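## Task

Put the white king on square B4, using the letters and numbers printed along the board's edge. When finished, every other square must contain exactly what it contained at the start, each piece on the board must stand upright and sit wholly inside its own square, and the result must hold without the robot gripping or propping anything.

## Robot and tools

Robot and frame. Two 7-joint arms, left_arm and right_arm, each ending in a two-finger gripper. Every pose uses one shared scene frame: origin on the tabletop midway between the arm bases, +x pointing out across the table, +z up, and left_arm on the +y side. The names left and right do not match image sides. Positions are in metres; orientations are quaternions written w first (qw, qx, qy, qz). A gripper's fingers extend along its own +z axis and close along its x axis. The reported end_effector_position is the point between the pads; the fingertips reach 17.5 mm past it. Printed hand positions can be somewhat off, more so when the arm reaches far.

The row. Every command that moves anything is one flat list of 20 numbers covering both arms: left_arm x, y, z, qw, qx, qy, qz, then left_gripper position, force_limit, speed; then the same ten for right_arm and right_gripper. The first seven of each half are an absolute target pose for that gripper in the scene frame, not an offset. The last three of each half are scaled to [-1, 1]. position: +1 is wide open (50 mm gap), about -0.65 brings the pads together, and -1 means close until something blocks them (use it to grip). force_limit: -1 is roughly 20 N per pad, 0 about 102 N, +1 about 185 N. speed: -1 is 20 mm/s of gap change, 0 about 85, +1 about 150. A 0 in these slots is a real command, so to leave an arm alone repeat its last pose (position and quaternion from the result before it began resting) and its three gripper numbers. To hold an orientation, resend the same quaternion every time rather than copying a drifted reported one.

Tools.
execute_actions takes "actions", a list holding at most one item, plus optional "pictures" (true/false). An empty list only returns the state. An item with "rows" (1 to 15 rows of 20 numbers) and "steps" (up to 15, default 15, each step 1/30 s) plays one row per step, repeating the final row if steps exceed rows. An item with only "steps" (up to 300) is a wait counted from the previous result, your thinking time included. A target more than 0.6 m from the arm's last reported position along any gripper axis gets the call refused, and nothing is sent.
move takes "target" (one 20-number row) and optional "speed" in m/s, 0.002 to 0.5, default 0.25; turning is capped at double that in rad/s. Each gripper travels a straight line to its pose; both arms finish together in 0.5 to 10 s (longer paths are cut off at 10 s). Finger values are applied at the start. It does not avoid obstacles or the other arm. Its result adds a move: line with the ending (done, off_target, moving, held, fault) and any limits (paced = the pose was clipped; held = some steps were blocked, after which the arm may lurch faster), plus each gripper's distance from its target. If only one arm is named, the other finished fine.
wait takes "seconds", 0 to 10, and sends nothing new.
zoom_image takes "camera" (cam_high, cam_low, cam_left_wrist, cam_right_wrist) and "region" [x0, y0, x1, y1] in pixels of that 504x504 image, top-left origin, at most 504 by 504.
finished_scene takes "scene" (1 or 2), grades that scene irreversibly and begins the next, whose task appears in its result. Answering with no tool call ends everything.

Motion behaviour. Each step, the commanded pose is clamped to within 70 mm and 16 degrees of the measured pose, and damped inverse kinematics favours position over orientation. A distant target may need several actions: after an action the arm only continues to its last clamped pose, so read the result and send the remainder. Rotation-only commands pivot about the pad point. Elbows never straighten fully.

Results. The state line lists each gripper's position and quaternion. "Hand target" shows what the controller is currently driving toward. "pose unreachable" means a clearance check altered or blocked that arm's command; HELD marks steps where your row was not fully sent. object_status: 0 moving, 1 blocked while opening, 2 blocked while closing (a real grip), 3 at commanded opening or pads met (usually empty). After sending -1, confirm 2. A new position value resets status to 0 briefly; force_limit and speed changes only apply once position changes by at least 0.01. To soften a grip, open first. Opening width is about (250 - position_measured) x 0.202 mm.

Cameras: cam_high, cam_low and two wrist cameras, with the calibration provided (K, distortion, T_world_to_cam); wrist camera poses follow the arm joints.

Cautions. Do not knock pieces over, off the board or off the table; keep other squares untouched. Approach slowly near contact: faster moves and targets set deep past a surface hit harder. Keep the arms clear of each other. Joint torque at its load limit (47.5 N m for the big joints, 29.9 N m for forearm roll, wrist pitch and wrist roll) freezes that arm for 10 s. Holding loads heats motors: MOTOR HOT appears from 60 °C, and at 75 °C an OVER-TEMPERATURE FAULT lets the arm sag. Held pieces may occasionally be tugged. Release pieces fully and lift away before finishing; time, smoothness and effort all matter.

Each tool is called after ">>>" as name(argument=value, ...), one argument or row to a line, values as JSON.

## Session

>>> execute_actions(
  actions=[],
)

>>> zoom_image(
  camera="cam_high",
  region=[100,100,400,400],
)

Scene clock: 0.00 s of 4000.00 s.
left_arm: end_effector_position=(+0.0882, -0.0522, +0.1350) position_measured=3 object_status=3 end_effector_quat_wxyz=(-0.016, +0.369, +0.928, +0.048) | right_arm: end_effector_position=(+0.4884, -0.4170, +0.3487) position_measured=3 object_status=3 end_effector_quat_wxyz=(+0.100, +0.116, +0.988, -0.002)
Joint positions: left_arm=[ 1.6    0.623 -0.607  1.592  0.331  1.135  3.45 ] | right_arm=[ 0.405  0.222 -0.289  1.425  0.073  1.303  2.993]
Joint velocities: left_arm=[-0.001 -0.002 -0.001 -0.     0.     0.    -0.001] | right_arm=[ 0.    -0.001  0.001  0.     0.001 -0.     0.   ]
Motor temperatures (°C, as the motors report them): left_arm=[28 30 26 31 38 35 36] | right_arm=[29 30 29 29 36 38 40]
Hand target (left_arm): +0.088, -0.052, +0.135; -0.016, +0.369, +0.928, +0.048
Hand target (right_arm): +0.488, -0.417, +0.349; +0.100, +0.116, +0.988, -0.002

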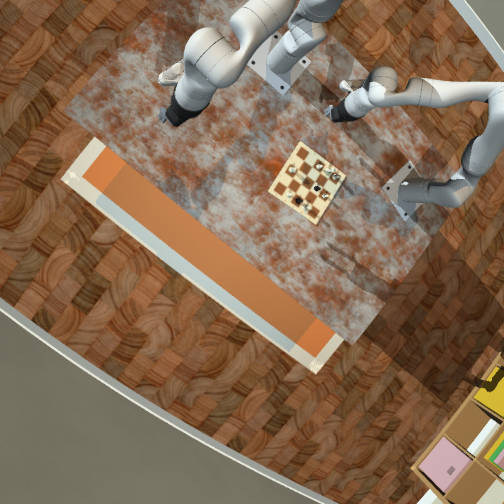

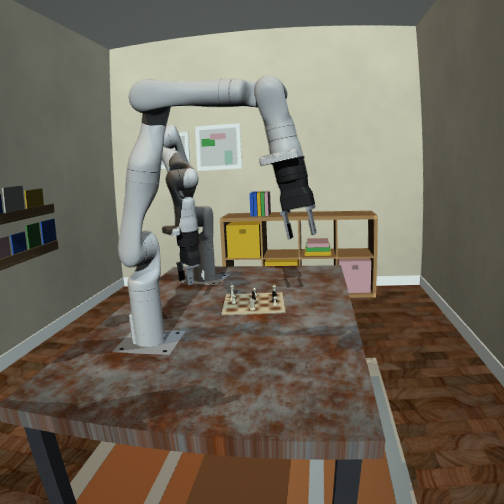

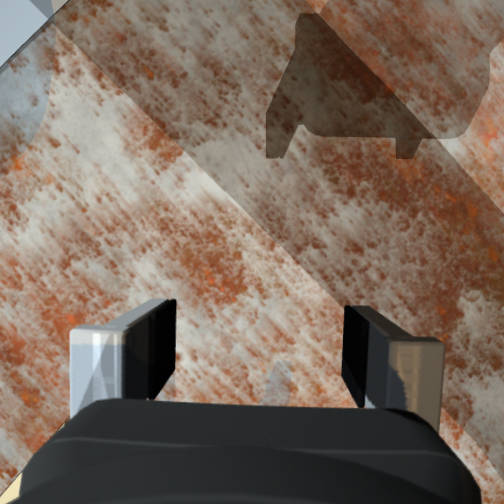

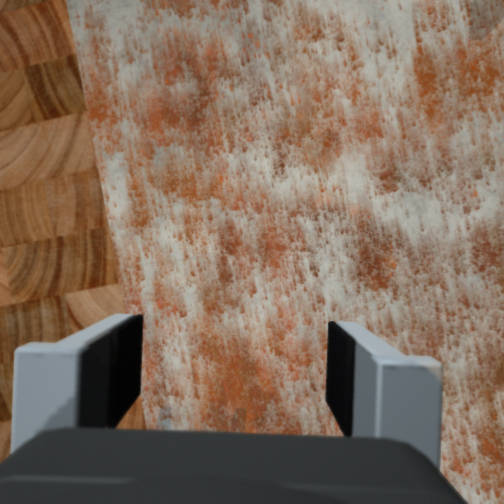

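Region (100, 100, 400, 400) of cam_high's 504x504 image, scaled by 1.680, with more detail than that image has.

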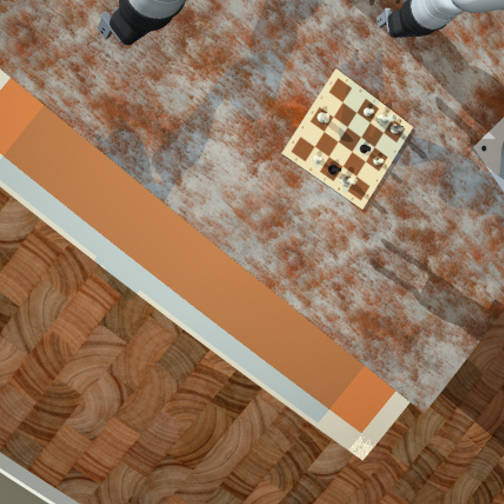

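>>> move(
  target=[0.338,0.125,0.22,0,0,1,0,1,-1,0,0.4884,-0.417,0.3487,0.1,0.116,0.988,-0.002,1,0,0],
  speed=0.4,
)

>>> zoom_image(
  camera="cam_left_wrist",
  region=[40,0,460,420],
)

>>> zoom_image(
  camera="cam_low",
  region=[215,265,295,325],
)

Scene clock: 8.93 s of 4000.00 s.
left_arm: end_effector_position=(+0.3374, +0.1255, +0.2199) position_measured=3 object_status=3 end_effector_quat_wxyz=(+0.001, +0.001, +1.000, +0.001) | right_arm: end_effector_position=(+0.4884, -0.4170, +0.3487) position_measured=3 object_status=3 end_effector_quat_wxyz=(+0.100, +0.116, +0.988, -0.002)
Joint positions: left_arm=[ 1.158  0.407 -0.923  1.717  0.345  1.191  3.437] | right_arm=[ 0.405  0.222 -0.289  1.424  0.073  1.304  2.993]
Joint velocities: left_arm=[-0.012  0.007 -0.007 -0.001  0.003  0.002 -0.003] | right_arm=[-0.001 -0.    -0.     0.    -0.001  0.    -0.   ]
Motor temperatures (°C, as the motors report them): left_arm=[28 30 26 31 38 35 36] | right_arm=[29 30 29 29 36 38 40]
Hand target (left_arm): +0.338, +0.126, +0.220; +0.000, -0.000, +1.000, +0.001
Hand target (right_arm): +0.488, -0.417, +0.349; +0.100, +0.116, +0.988, -0.002
Off the commanded pose (left_arm): 0.001 m, 0 deg.
Off the commanded pose (right_arm): 0.000 m, 0 deg.
After step 90, 4.50 s passed at rest.
move: done
camera_calibration (this result's frames):
cam_left_wrist: T_world_to_cam=[[-0.999321, -0.0296119, -0.0219214, 0.34465], [-0.0305577, 0.998557, 0.0441507, -0.100953], [0.0205824, 0.0447906, -0.998784, 0.376851], [0, 0, 0, 1]] pos_world=[0.333574, 0.0941339, 0.388405]
cam_right_wrist: T_world_to_cam=[[-0.962493, 0.182261, -0.200967, 0.609689], [0.186357, 0.982481, -0.00148972, 0.348271], [0.197175, -0.0388856, -0.979597, 0.397505], [0, 0, 0, 1]] pos_world=[0.443541, -0.437835, 0.512441]

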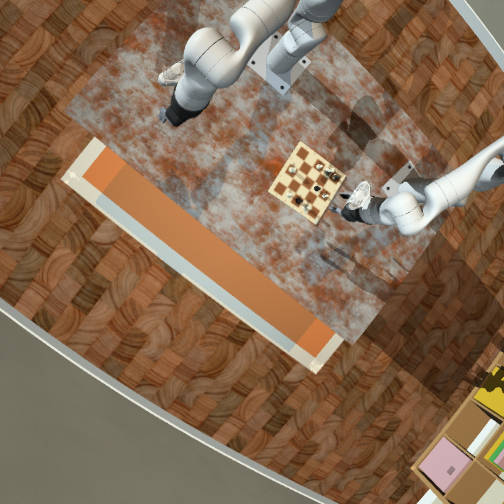

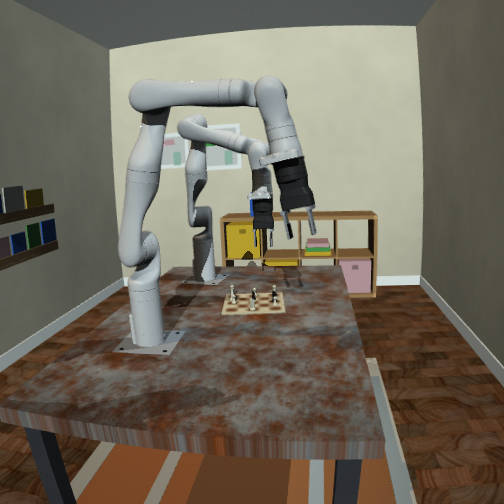

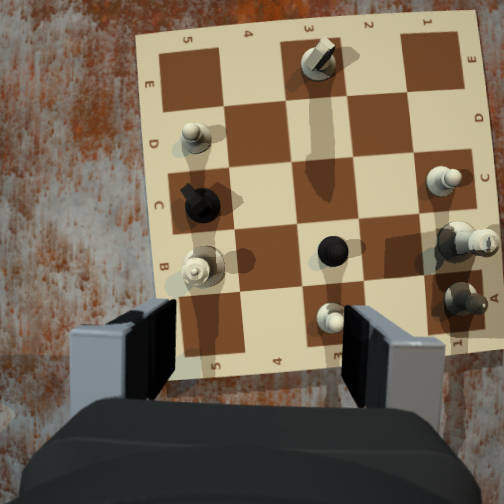

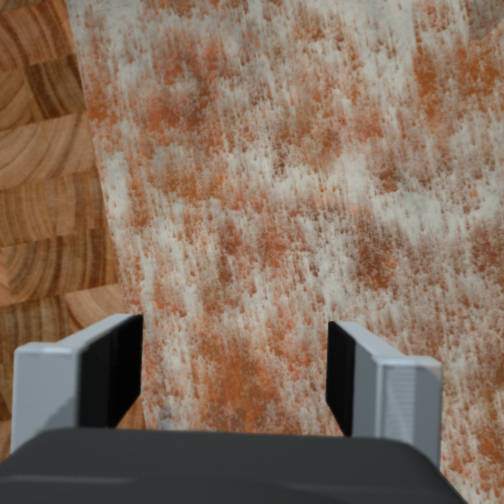

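Region (40, 0, 460, 420) of cam_left_wrist's 504x504 image, scaled by 1.200.

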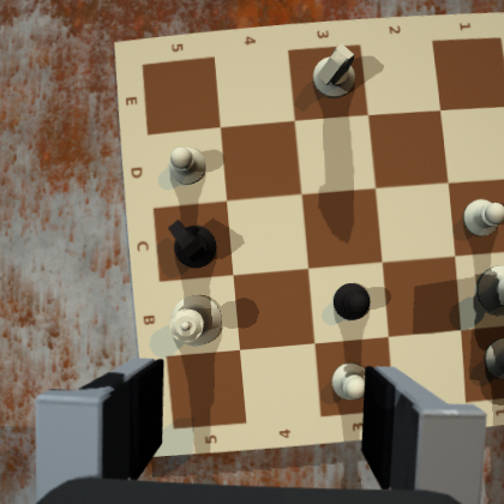

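Region (215, 265, 295, 325) of cam_low's 504x504 image, scaled by 6.300, with more detail than that image has; it fills the top 378 rows of this view, and the rest is white.

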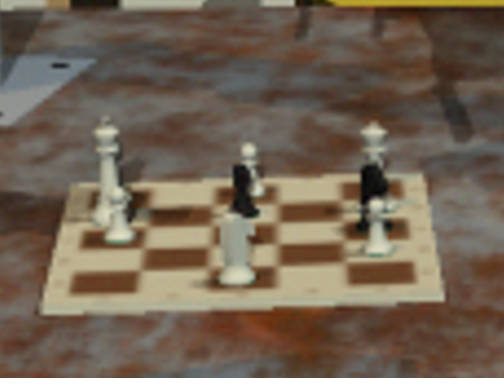

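>>> move(
  target=[0.219,0.101,0.12,0,0,1,0,0.6,-1,0,0.4884,-0.417,0.3487,0.1,0.116,0.988,-0.002,1,0,0],
)

>>> zoom_image(
  camera="cam_low",
  region=[210,255,270,315],
)

Scene clock: 22.33 s of 4000.00 s.
left_arm: end_effector_position=(+0.2191, +0.1003, +0.1199) position_measured=63 object_status=3 end_effector_quat_wxyz=(-0.000, +0.000, +1.000, -0.000) | right_arm: end_effector_position=(+0.4884, -0.4170, +0.3487) position_measured=3 object_status=3 end_effector_quat_wxyz=(+0.100, +0.116, +0.988, -0.002)
Joint positions: left_arm=[ 1.416  0.427 -0.853  2.073  0.44   0.827  3.595] | right_arm=[ 0.405  0.222 -0.289  1.424  0.073  1.304  2.993]
Joint velocities: left_arm=[ 0.005  0.     0.004  0.001 -0.002 -0.002  0.003] | right_arm=[-0.001 -0.001 -0.    -0.     0.001  0.     0.001]
Motor temperatures (°C, as the motors report them): left_arm=[28 30 26 31 38 35 36] | right_arm=[29 30 29 29 36 38 40]
Hand target (left_arm): +0.219, +0.100, +0.120; -0.000, +0.000, +1.000, -0.000
Hand target (right_arm): +0.488, -0.417, +0.349; +0.100, +0.116, +0.988, -0.002
Off the commanded pose (left_arm): 0.001 m, 0 deg.
Off the commanded pose (right_arm): 0.000 m, 0 deg.
After step 90, 9.33 s passed at rest.
move: done
camera_calibration (this result's frames):
cam_left_wrist: T_world_to_cam=[[-0.999324, -0.0308378, -0.0200049, 0.223359], [-0.0316609, 0.998607, 0.0422203, -0.0746099], [0.0186751, 0.0428251, -0.998908, 0.281174], [0, 0, 0, 1]] pos_world=[0.215595, 0.0693525, 0.288485]
cam_right_wrist: T_world_to_cam=[[-0.962493, 0.182262, -0.200968, 0.60969], [0.186358, 0.982481, -0.00148744, 0.34827], [0.197176, -0.0388836, -0.979597, 0.397505], [0, 0, 0, 1]] pos_world=[0.443541, -0.437835, 0.512441]

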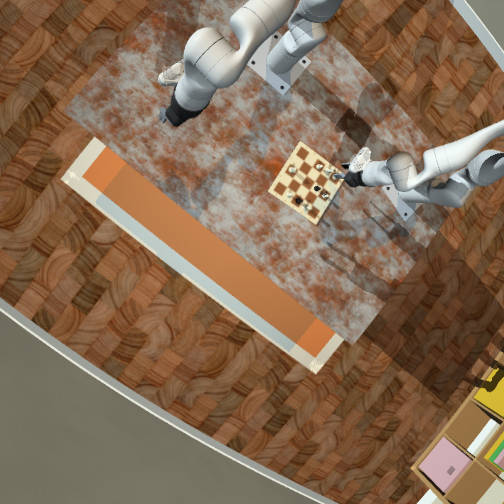

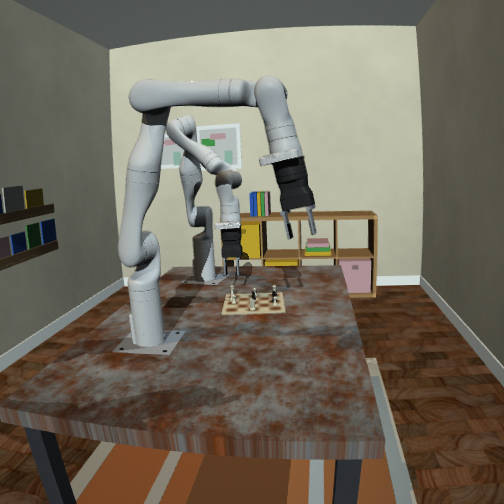

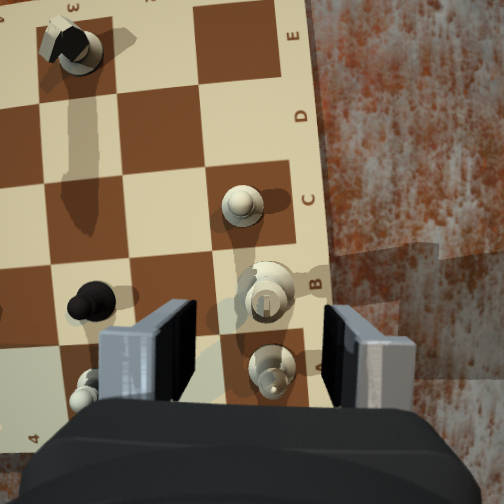

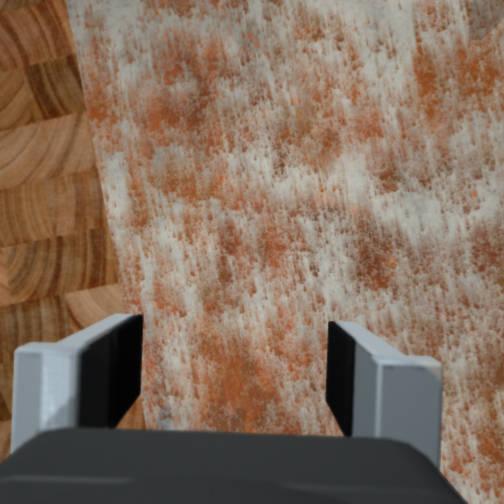

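Region (210, 255, 270, 315) of cam_low's 504x504 image, scaled by 8.400, with more detail than that image has.

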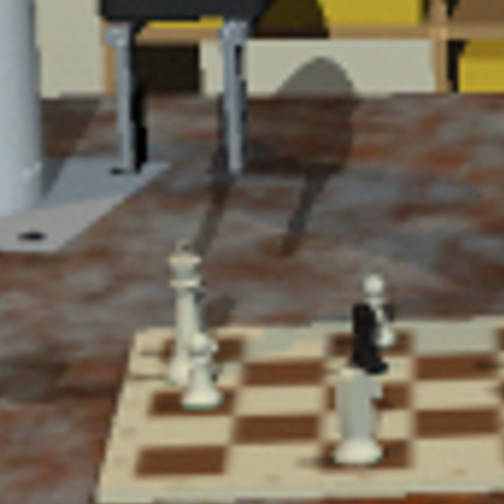

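>>> move(
  target=[0.2175,0.097,0.061,0,0,1,0,0.6,-1,0,0.4884,-0.417,0.3487,0.1,0.116,0.988,-0.002,1,0,0],
  speed=0.1,
)

>>> zoom_image(
  camera="cam_low",
  region=[210,255,270,315],
)

Scene clock: 30.17 s of 4000.00 s.
left_arm: end_effector_position=(+0.2172, +0.0965, +0.0612) position_measured=63 object_status=3 end_effector_quat_wxyz=(-0.000, +0.000, +1.000, -0.000) | right_arm: end_effector_position=(+0.4884, -0.4170, +0.3487) position_measured=3 object_status=3 end_effector_quat_wxyz=(+0.100, +0.116, +0.988, -0.002)
Joint positions: left_arm=[ 1.32   0.55  -0.737  2.141  0.605  0.667  3.457] | right_arm=[ 0.405  0.222 -0.289  1.424  0.073  1.304  2.993]
Joint velocities: left_arm=[-0.004  0.005 -0.004  0.001  0.002  0.    -0.002] | right_arm=[ 0.001  0.003  0.001  0.    -0.    -0.     0.   ]
Motor temperatures (°C, as the motors report them): left_arm=[28 30 26 31 38 35 36] | right_arm=[29 30 29 29 36 38 40]
Hand target (left_arm): +0.217, +0.097, +0.061; -0.000, +0.000, +1.000, -0.000
Hand target (right_arm): +0.488, -0.417, +0.349; +0.100, +0.116, +0.988, -0.002
Off the commanded pose (left_arm): 0.001 m, 0 deg.
Off the commanded pose (right_arm): 0.000 m, 0 deg.
After step 90, 3.90 s passed at rest.
move: done
camera_calibration (this result's frames):
cam_left_wrist: T_world_to_cam=[[-0.999337, -0.0300708, -0.0205188, 0.220104], [-0.0309184, 0.998625, 0.0423273, -0.0684937], [0.0192178, 0.0429336, -0.998893, 0.222574], [0, 0, 0, 1]] pos_world=[0.213563, 0.0654623, 0.229743]
cam_right_wrist: T_world_to_cam=[[-0.962493, 0.182262, -0.200968, 0.60969], [0.186358, 0.982481, -0.00148757, 0.34827], [0.197176, -0.0388838, -0.979597, 0.397505], [0, 0, 0, 1]] pos_world=[0.443541, -0.437835, 0.512441]

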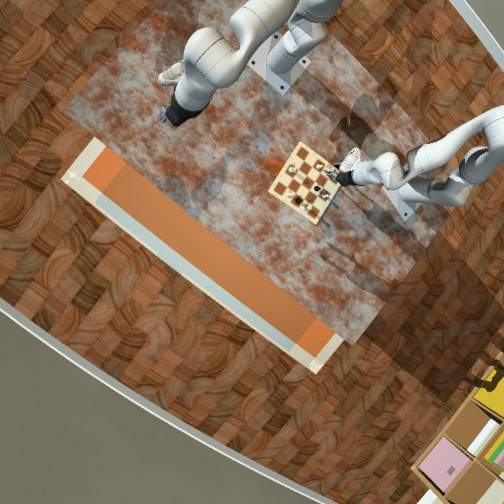

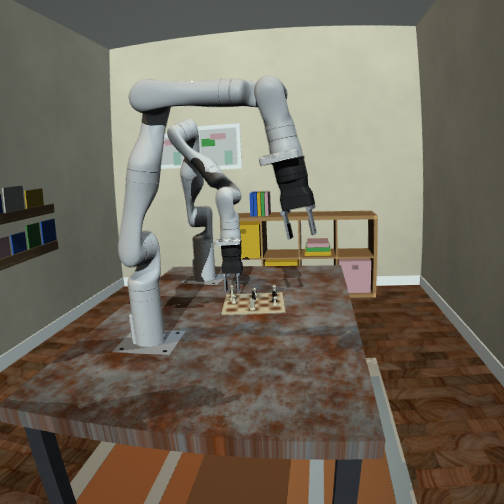

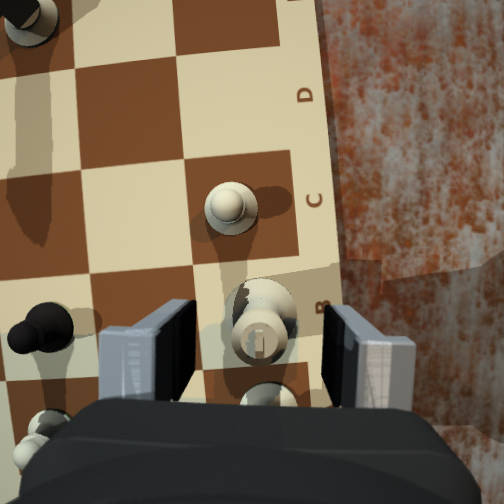

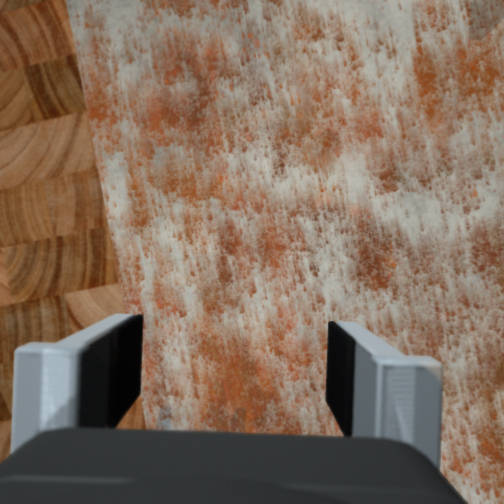

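Region (210, 255, 270, 315) of cam_low's 504x504 image, scaled by 8.400, with more detail than that image has.

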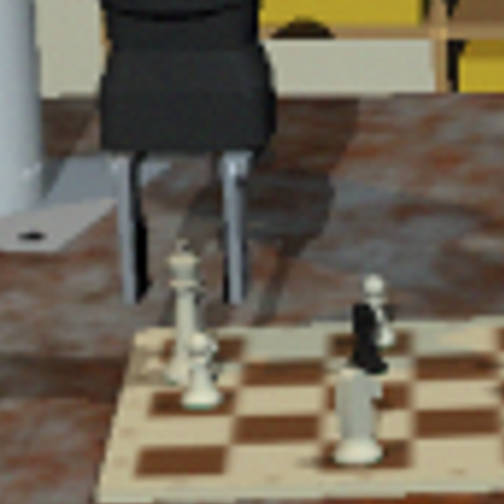

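>>> move(
  target=[0.2175,0.097,0.059,0,0,1,0,0.6,-1,0,0.4884,-0.417,0.3487,0.1,0.116,0.988,-0.002,1,0,0],
)

>>> move(
  target=[0.2175,0.097,0.059,0,0,1,0,-1,-0.7,-0.5,0.4884,-0.417,0.3487,0.1,0.116,0.988,-0.002,1,0,0],
)

>>> move(
  target=[0.2175,0.097,0.13,0,0,1,0,-1,-0.7,-0.5,0.4884,-0.417,0.3487,0.1,0.116,0.988,-0.002,1,0,0],
  speed=0.15,
)

Scene clock: 36.87 s of 4000.00 s.
left_arm: end_effector_position=(+0.2175, +0.0970, +0.0590) position_measured=63 object_status=3 end_effector_quat_wxyz=(-0.000, +0.000, +1.000, -0.000) | right_arm: end_effector_position=(+0.4884, -0.4170, +0.3487) position_measured=3 object_status=3 end_effector_quat_wxyz=(+0.100, +0.116, +0.988, -0.002)
Joint positions: left_arm=[ 1.316  0.554 -0.733  2.143  0.611  0.661  3.452] | right_arm=[ 0.405  0.222 -0.289  1.424  0.073  1.304  2.993]
Joint velocities: left_arm=[-0.001 -0.002  0.001 -0.001  0.    -0.    -0.001] | right_arm=[-0.001  0.     0.    -0.     0.     0.    -0.001]
Motor temperatures (°C, as the motors report them): left_arm=[28 30 26 31 38 35 36] | right_arm=[29 30 29 29 36 38 40]
Hand target (left_arm): +0.217, +0.097, +0.059; -0.000, +0.000, +1.000, -0.000
Hand target (right_arm): +0.488, -0.417, +0.349; +0.100, +0.116, +0.988, -0.002
Off the commanded pose (left_arm): 0.000 m, 0 deg.
Off the commanded pose (right_arm): 0.000 m, 0 deg.
After step 90, 3.00 s passed at rest.
move: done
camera_calibration (this result's frames):
cam_left_wrist: T_world_to_cam=[[-0.999304, -0.0309253, -0.0208603, 0.220473], [-0.0318027, 0.998563, 0.0431331, -0.0687385], [0.0194965, 0.0437664, -0.998852, 0.220259], [0, 0, 0, 1]] pos_world=[0.213839, 0.065818, 0.227571]
cam_right_wrist: T_world_to_cam=[[-0.962493, 0.182262, -0.200968, 0.609689], [0.186358, 0.982481, -0.00148755, 0.34827], [0.197176, -0.0388837, -0.979597, 0.397505], [0, 0, 0, 1]] pos_world=[0.44354, -0.437835, 0.512441]

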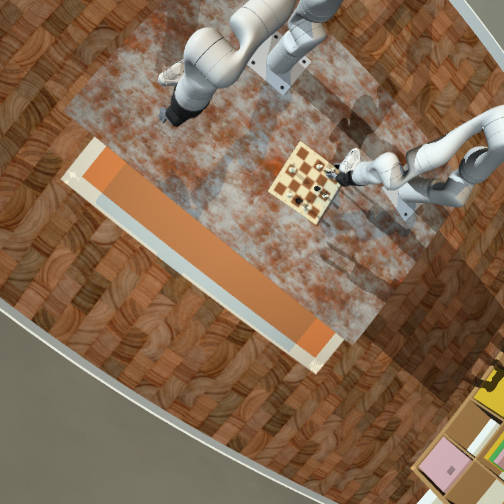

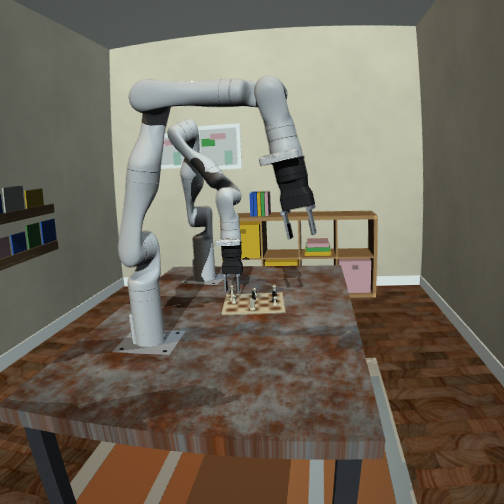

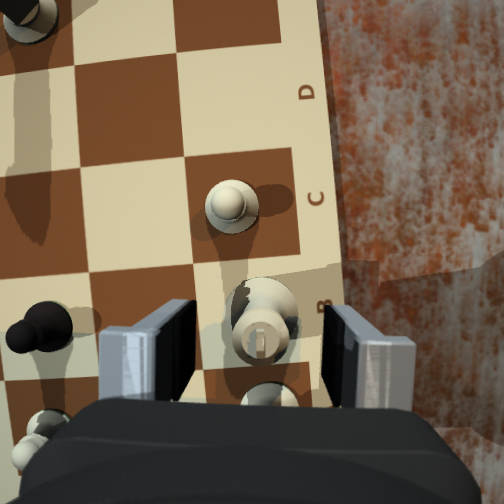

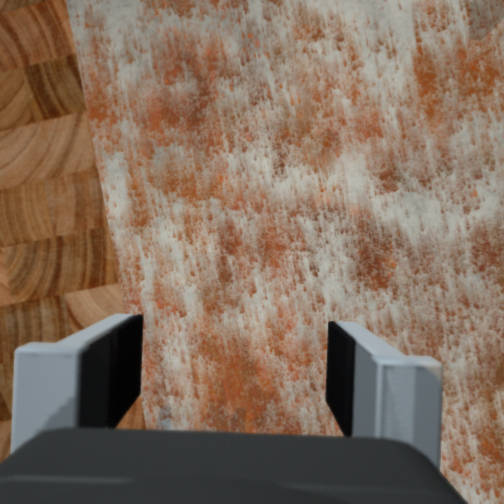

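Scene clock: 37.57 s of 4000.00 s.
left_arm: end_effector_position=(+0.2175, +0.0970, +0.0590) position_measured=184 object_status=2 end_effector_quat_wxyz=(+0.000, +0.000, +1.000, +0.000) | right_arm: end_effector_position=(+0.4884, -0.4170, +0.3487) position_measured=3 object_status=3 end_effector_quat_wxyz=(+0.100, +0.116, +0.988, -0.002)
Joint positions: left_arm=[ 1.315  0.554 -0.733  2.143  0.611  0.661  3.452] | right_arm=[ 0.405  0.222 -0.289  1.424  0.073  1.304  2.993]
Joint velocities: left_arm=[-0.001  0.001 -0.002  0.     0.    -0.     0.001] | right_arm=[ 0.     0.001 -0.    -0.    -0.     0.     0.   ]
Motor temperatures (°C, as the motors report them): left_arm=[28 30 26 31 38 35 36] | right_arm=[29 30 29 29 36 38 40]
Hand target (left_arm): +0.217, +0.097, +0.059; -0.000, +0.000, +1.000, +0.000
Hand target (right_arm): +0.488, -0.417, +0.349; +0.100, +0.116, +0.988, -0.002
Off the commanded pose (left_arm): 0.000 m, 0 deg.
Off the commanded pose (right_arm): 0.000 m, 0 deg.
move: done
camera_calibration (this result's frames):
cam_left_wrist: T_world_to_cam=[[-0.999302, -0.030977, -0.0208702, 0.220495], [-0.031856, 0.998559, 0.0431902, -0.0687586], [0.0195022, 0.0438249, -0.998849, 0.220238], [0, 0, 0, 1]] pos_world=[0.213856, 0.0658379, 0.227555]
cam_right_wrist: T_world_to_cam=[[-0.962493, 0.182262, -0.200968, 0.609689], [0.186358, 0.982481, -0.00148771, 0.34827], [0.197176, -0.0388838, -0.979597, 0.397505], [0, 0, 0, 1]] pos_world=[0.443541, -0.437835, 0.51244]

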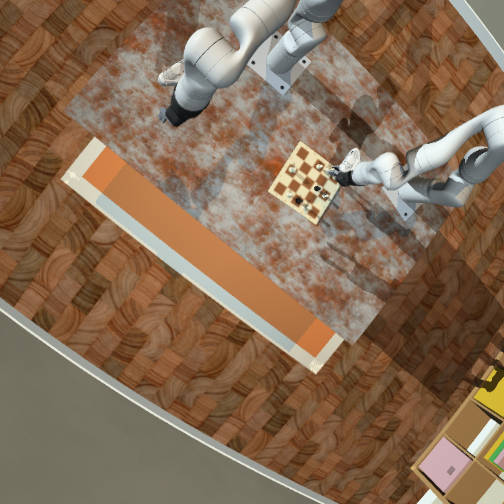

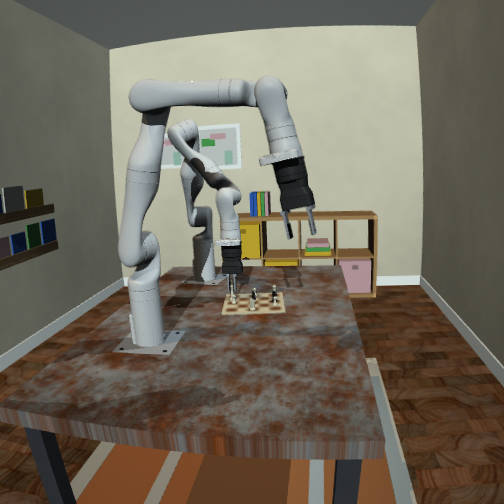

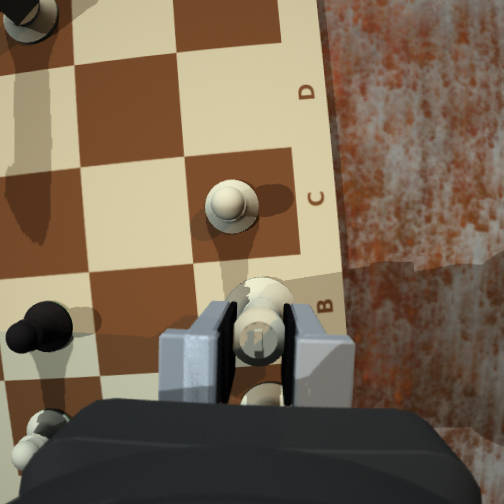

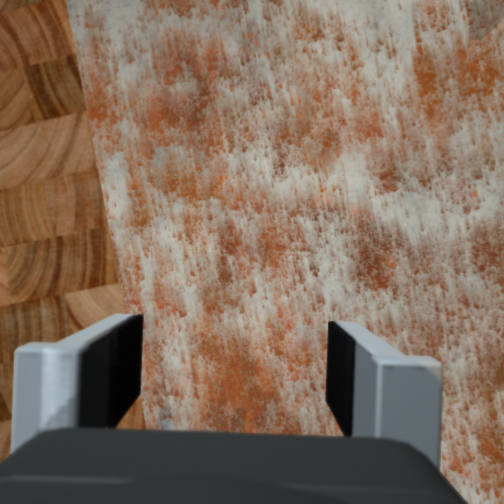

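Scene clock: 38.50 s of 4000.00 s.
left_arm: end_effector_position=(+0.2178, +0.0975, +0.1299) position_measured=184 object_status=2 end_effector_quat_wxyz=(+0.000, -0.000, +1.000, +0.000) | right_arm: end_effector_position=(+0.4884, -0.4170, +0.3487) position_measured=3 object_status=3 end_effector_quat_wxyz=(+0.100, +0.116, +0.988, -0.002)
Joint positions: left_arm=[ 1.439  0.411 -0.866  2.052  0.413  0.857  3.632] | right_arm=[ 0.405  0.222 -0.289  1.424  0.073  1.304  2.993]
Joint velocities: left_arm=[ 0.002 -0.002  0.001 -0.    -0.001 -0.     0.001] | right_arm=[ 0.    -0.002  0.     0.    -0.001 -0.     0.001]
Motor temperatures (°C, as the motors report them): left_arm=[28 30 26 31 38 35 36] | right_arm=[29 30 29 29 36 38 40]
Hand target (left_arm): +0.218, +0.097, +0.130; +0.000, -0.000, +1.000, +0.000
Hand target (right_arm): +0.488, -0.417, +0.349; +0.100, +0.116, +0.988, -0.002
Off the commanded pose (left_arm): 0.001 m, 0 deg.
Off the commanded pose (right_arm): 0.000 m, 0 deg.
move: done
camera_calibration (this result's frames):
cam_left_wrist: T_world_to_cam=[[-0.999268, -0.0317303, -0.021352, 0.222408], [-0.0326447, 0.998501, 0.0439331, -0.0721974], [0.019926, 0.044598, -0.998806, 0.29088], [0, 0, 0, 1]] pos_world=[0.214092, 0.0661736, 0.298453]
cam_right_wrist: T_world_to_cam=[[-0.962493, 0.182262, -0.200968, 0.609689], [0.186357, 0.982481, -0.00148763, 0.34827], [0.197176, -0.0388837, -0.979597, 0.397505], [0, 0, 0, 1]] pos_world=[0.443541, -0.437835, 0.512441]

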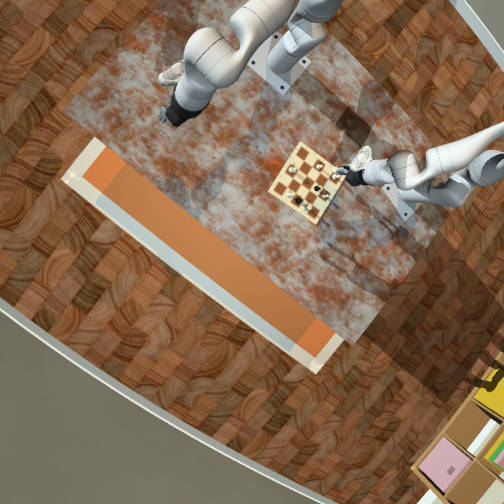

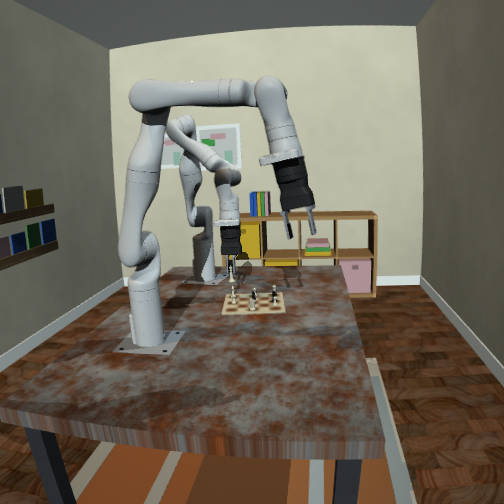

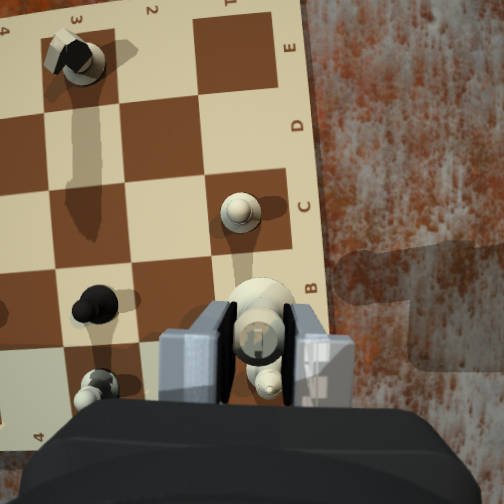

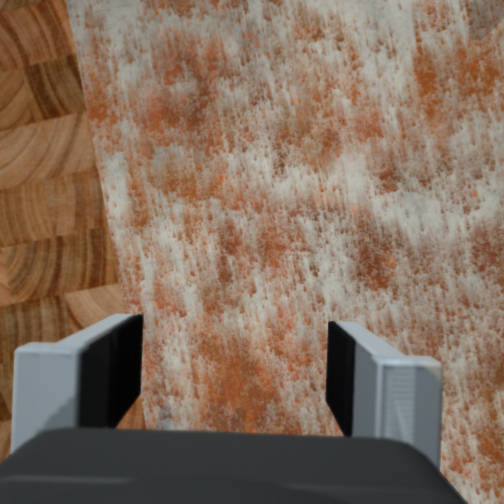

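>>> move(
  target=[0.330,0.110,0.13,0,0,1,0,-1,-0.7,-0.5,0.4884,-0.417,0.3487,0.1,0.116,0.988,-0.002,1,0,0],
)

>>> move(
  target=[0.330,0.110,0.068,0,0,1,0,-1,-0.7,-0.5,0.4884,-0.417,0.3487,0.1,0.116,0.988,-0.002,1,0,0],
  speed=0.1,
)

>>> zoom_image(
  camera="cam_low",
  region=[235,260,295,320],
)

Scene clock: 45.13 s of 4000.00 s.
left_arm: end_effector_position=(+0.3300, +0.1102, +0.1302) position_measured=184 object_status=2 end_effector_quat_wxyz=(+0.000, +0.000, +1.000, +0.000) | right_arm: end_effector_position=(+0.4884, -0.4170, +0.3487) position_measured=3 object_status=3 end_effector_quat_wxyz=(+0.100, +0.116, +0.988, -0.002)
Joint positions: left_arm=[ 1.111  0.535 -0.826  1.859  0.476  0.957  3.366] | right_arm=[ 0.405  0.222 -0.289  1.424  0.073  1.304  2.993]
Joint velocities: left_arm=[-0.003  0.004  0.    -0.     0.001  0.    -0.001] | right_arm=[ 0. -0.  0. -0. -0.  0. -0.]
Motor temperatures (°C, as the motors report them): left_arm=[28 30 26 31 38 35 36] | right_arm=[29 30 29 29 36 38 40]
Hand target (left_arm): +0.330, +0.110, +0.130; +0.000, -0.000, +1.000, +0.000
Hand target (right_arm): +0.488, -0.417, +0.349; +0.100, +0.116, +0.988, -0.002
Off the commanded pose (left_arm): 0.000 m, 0 deg.
Off the commanded pose (right_arm): 0.000 m, 0 deg.
After step 90, 2.57 s passed at rest.
move: done
camera_calibration (this result's frames):
cam_left_wrist: T_world_to_cam=[[-0.999298, -0.0308249, -0.0212915, 0.334798], [-0.0317251, 0.998557, 0.043321, -0.081457], [0.0199255, 0.043966, -0.998834, 0.288445], [0, 0, 0, 1]] pos_world=[0.326231, 0.0789778, 0.298766]
cam_right_wrist: T_world_to_cam=[[-0.962493, 0.182262, -0.200968, 0.609689], [0.186358, 0.982481, -0.00148767, 0.34827], [0.197176, -0.0388838, -0.979597, 0.397505], [0, 0, 0, 1]] pos_world=[0.44354, -0.437835, 0.512441]

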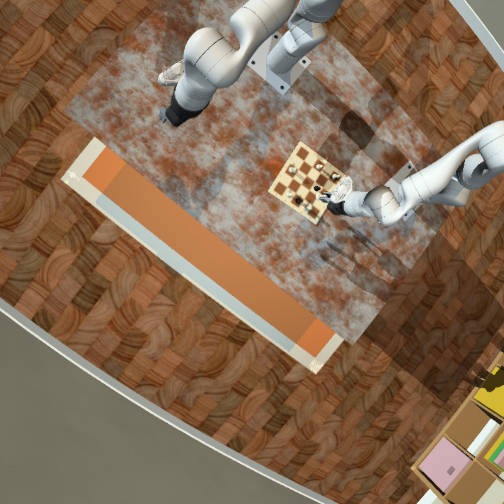

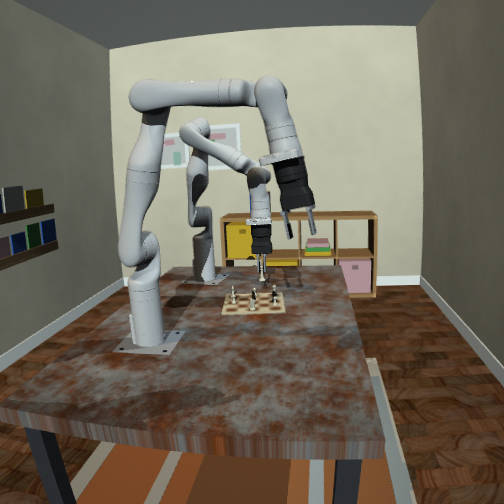

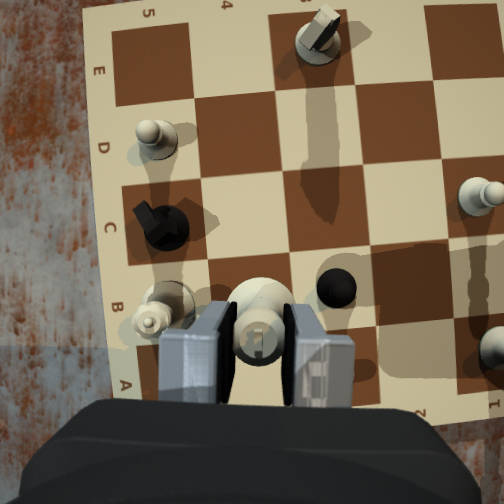

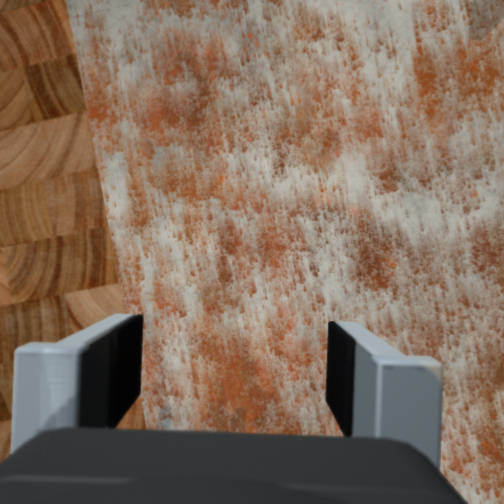

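Scene clock: 46.07 s of 4000.00 s.
left_arm: end_effector_position=(+0.3298, +0.1095, +0.0682) position_measured=184 object_status=2 end_effector_quat_wxyz=(-0.000, +0.000, +1.000, -0.000) | right_arm: end_effector_position=(+0.4884, -0.4170, +0.3487) position_measured=3 object_status=3 end_effector_quat_wxyz=(+0.100, +0.116, +0.988, -0.002)
Joint positions: left_arm=[ 1.046  0.639 -0.743  1.932  0.596  0.803  3.264] | right_arm=[ 0.405  0.222 -0.289  1.424  0.073  1.304  2.993]
Joint velocities: left_arm=[-0.005  0.004  0.001  0.     0.001 -0.001 -0.001] | right_arm=[-0.001  0.001 -0.    -0.    -0.001 -0.    -0.001]
Motor temperatures (°C, as the motors report them): left_arm=[28 30 26 31 38 35 36] | right_arm=[29 30 29 29 36 38 40]
Hand target (left_arm): +0.330, +0.110, +0.068; -0.000, +0.000, +1.000, -0.000
Hand target (right_arm): +0.488, -0.417, +0.349; +0.100, +0.116, +0.988, -0.002
Off the commanded pose (left_arm): 0.001 m, 0 deg.
Off the commanded pose (right_arm): 0.000 m, 0 deg.
move: done
camera_calibration (this result's frames):
cam_left_wrist: T_world_to_cam=[[-0.999329, -0.0301933, -0.0207351, 0.333242], [-0.0310512, 0.998619, 0.0423776, -0.0782333], [0.0194269, 0.042993, -0.998886, 0.226779], [0, 0, 0, 1]] pos_world=[0.326184, 0.0784371, 0.236751]
cam_right_wrist: T_world_to_cam=[[-0.962493, 0.182262, -0.200968, 0.609689], [0.186358, 0.982481, -0.00148746, 0.34827], [0.197176, -0.0388836, -0.979597, 0.397505], [0, 0, 0, 1]] pos_world=[0.44354, -0.437835, 0.512441]

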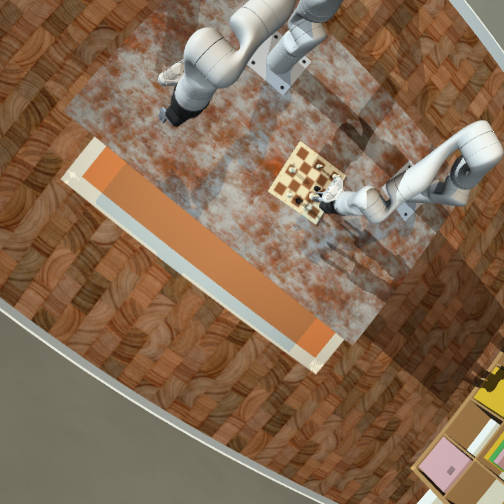

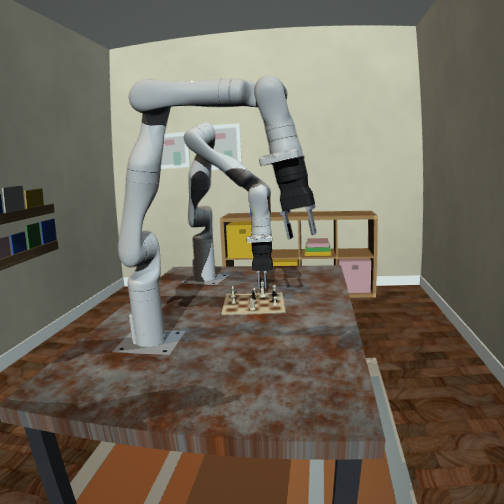

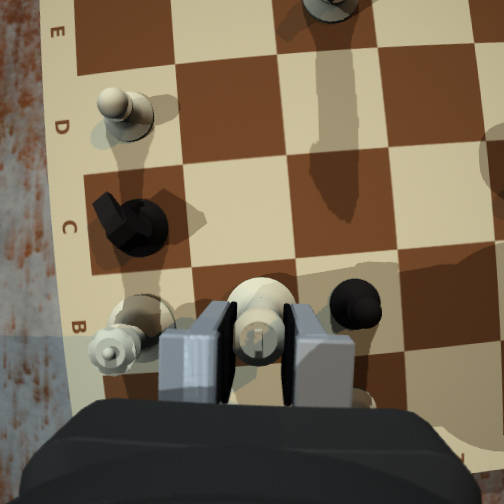

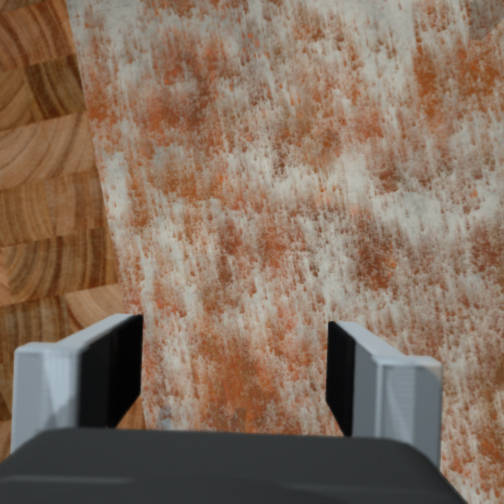

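Region (235, 260, 295, 320) of cam_low's 504x504 image, scaled by 8.400, with more detail than that image has.

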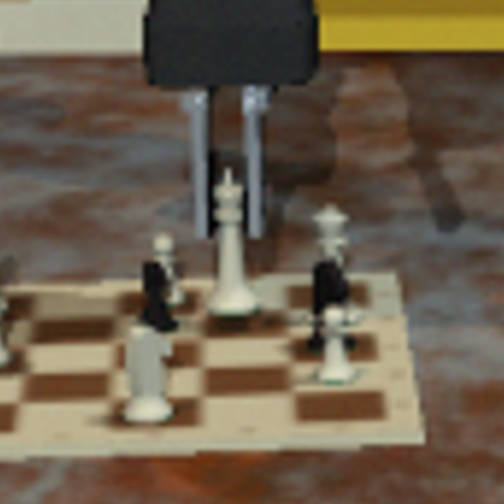

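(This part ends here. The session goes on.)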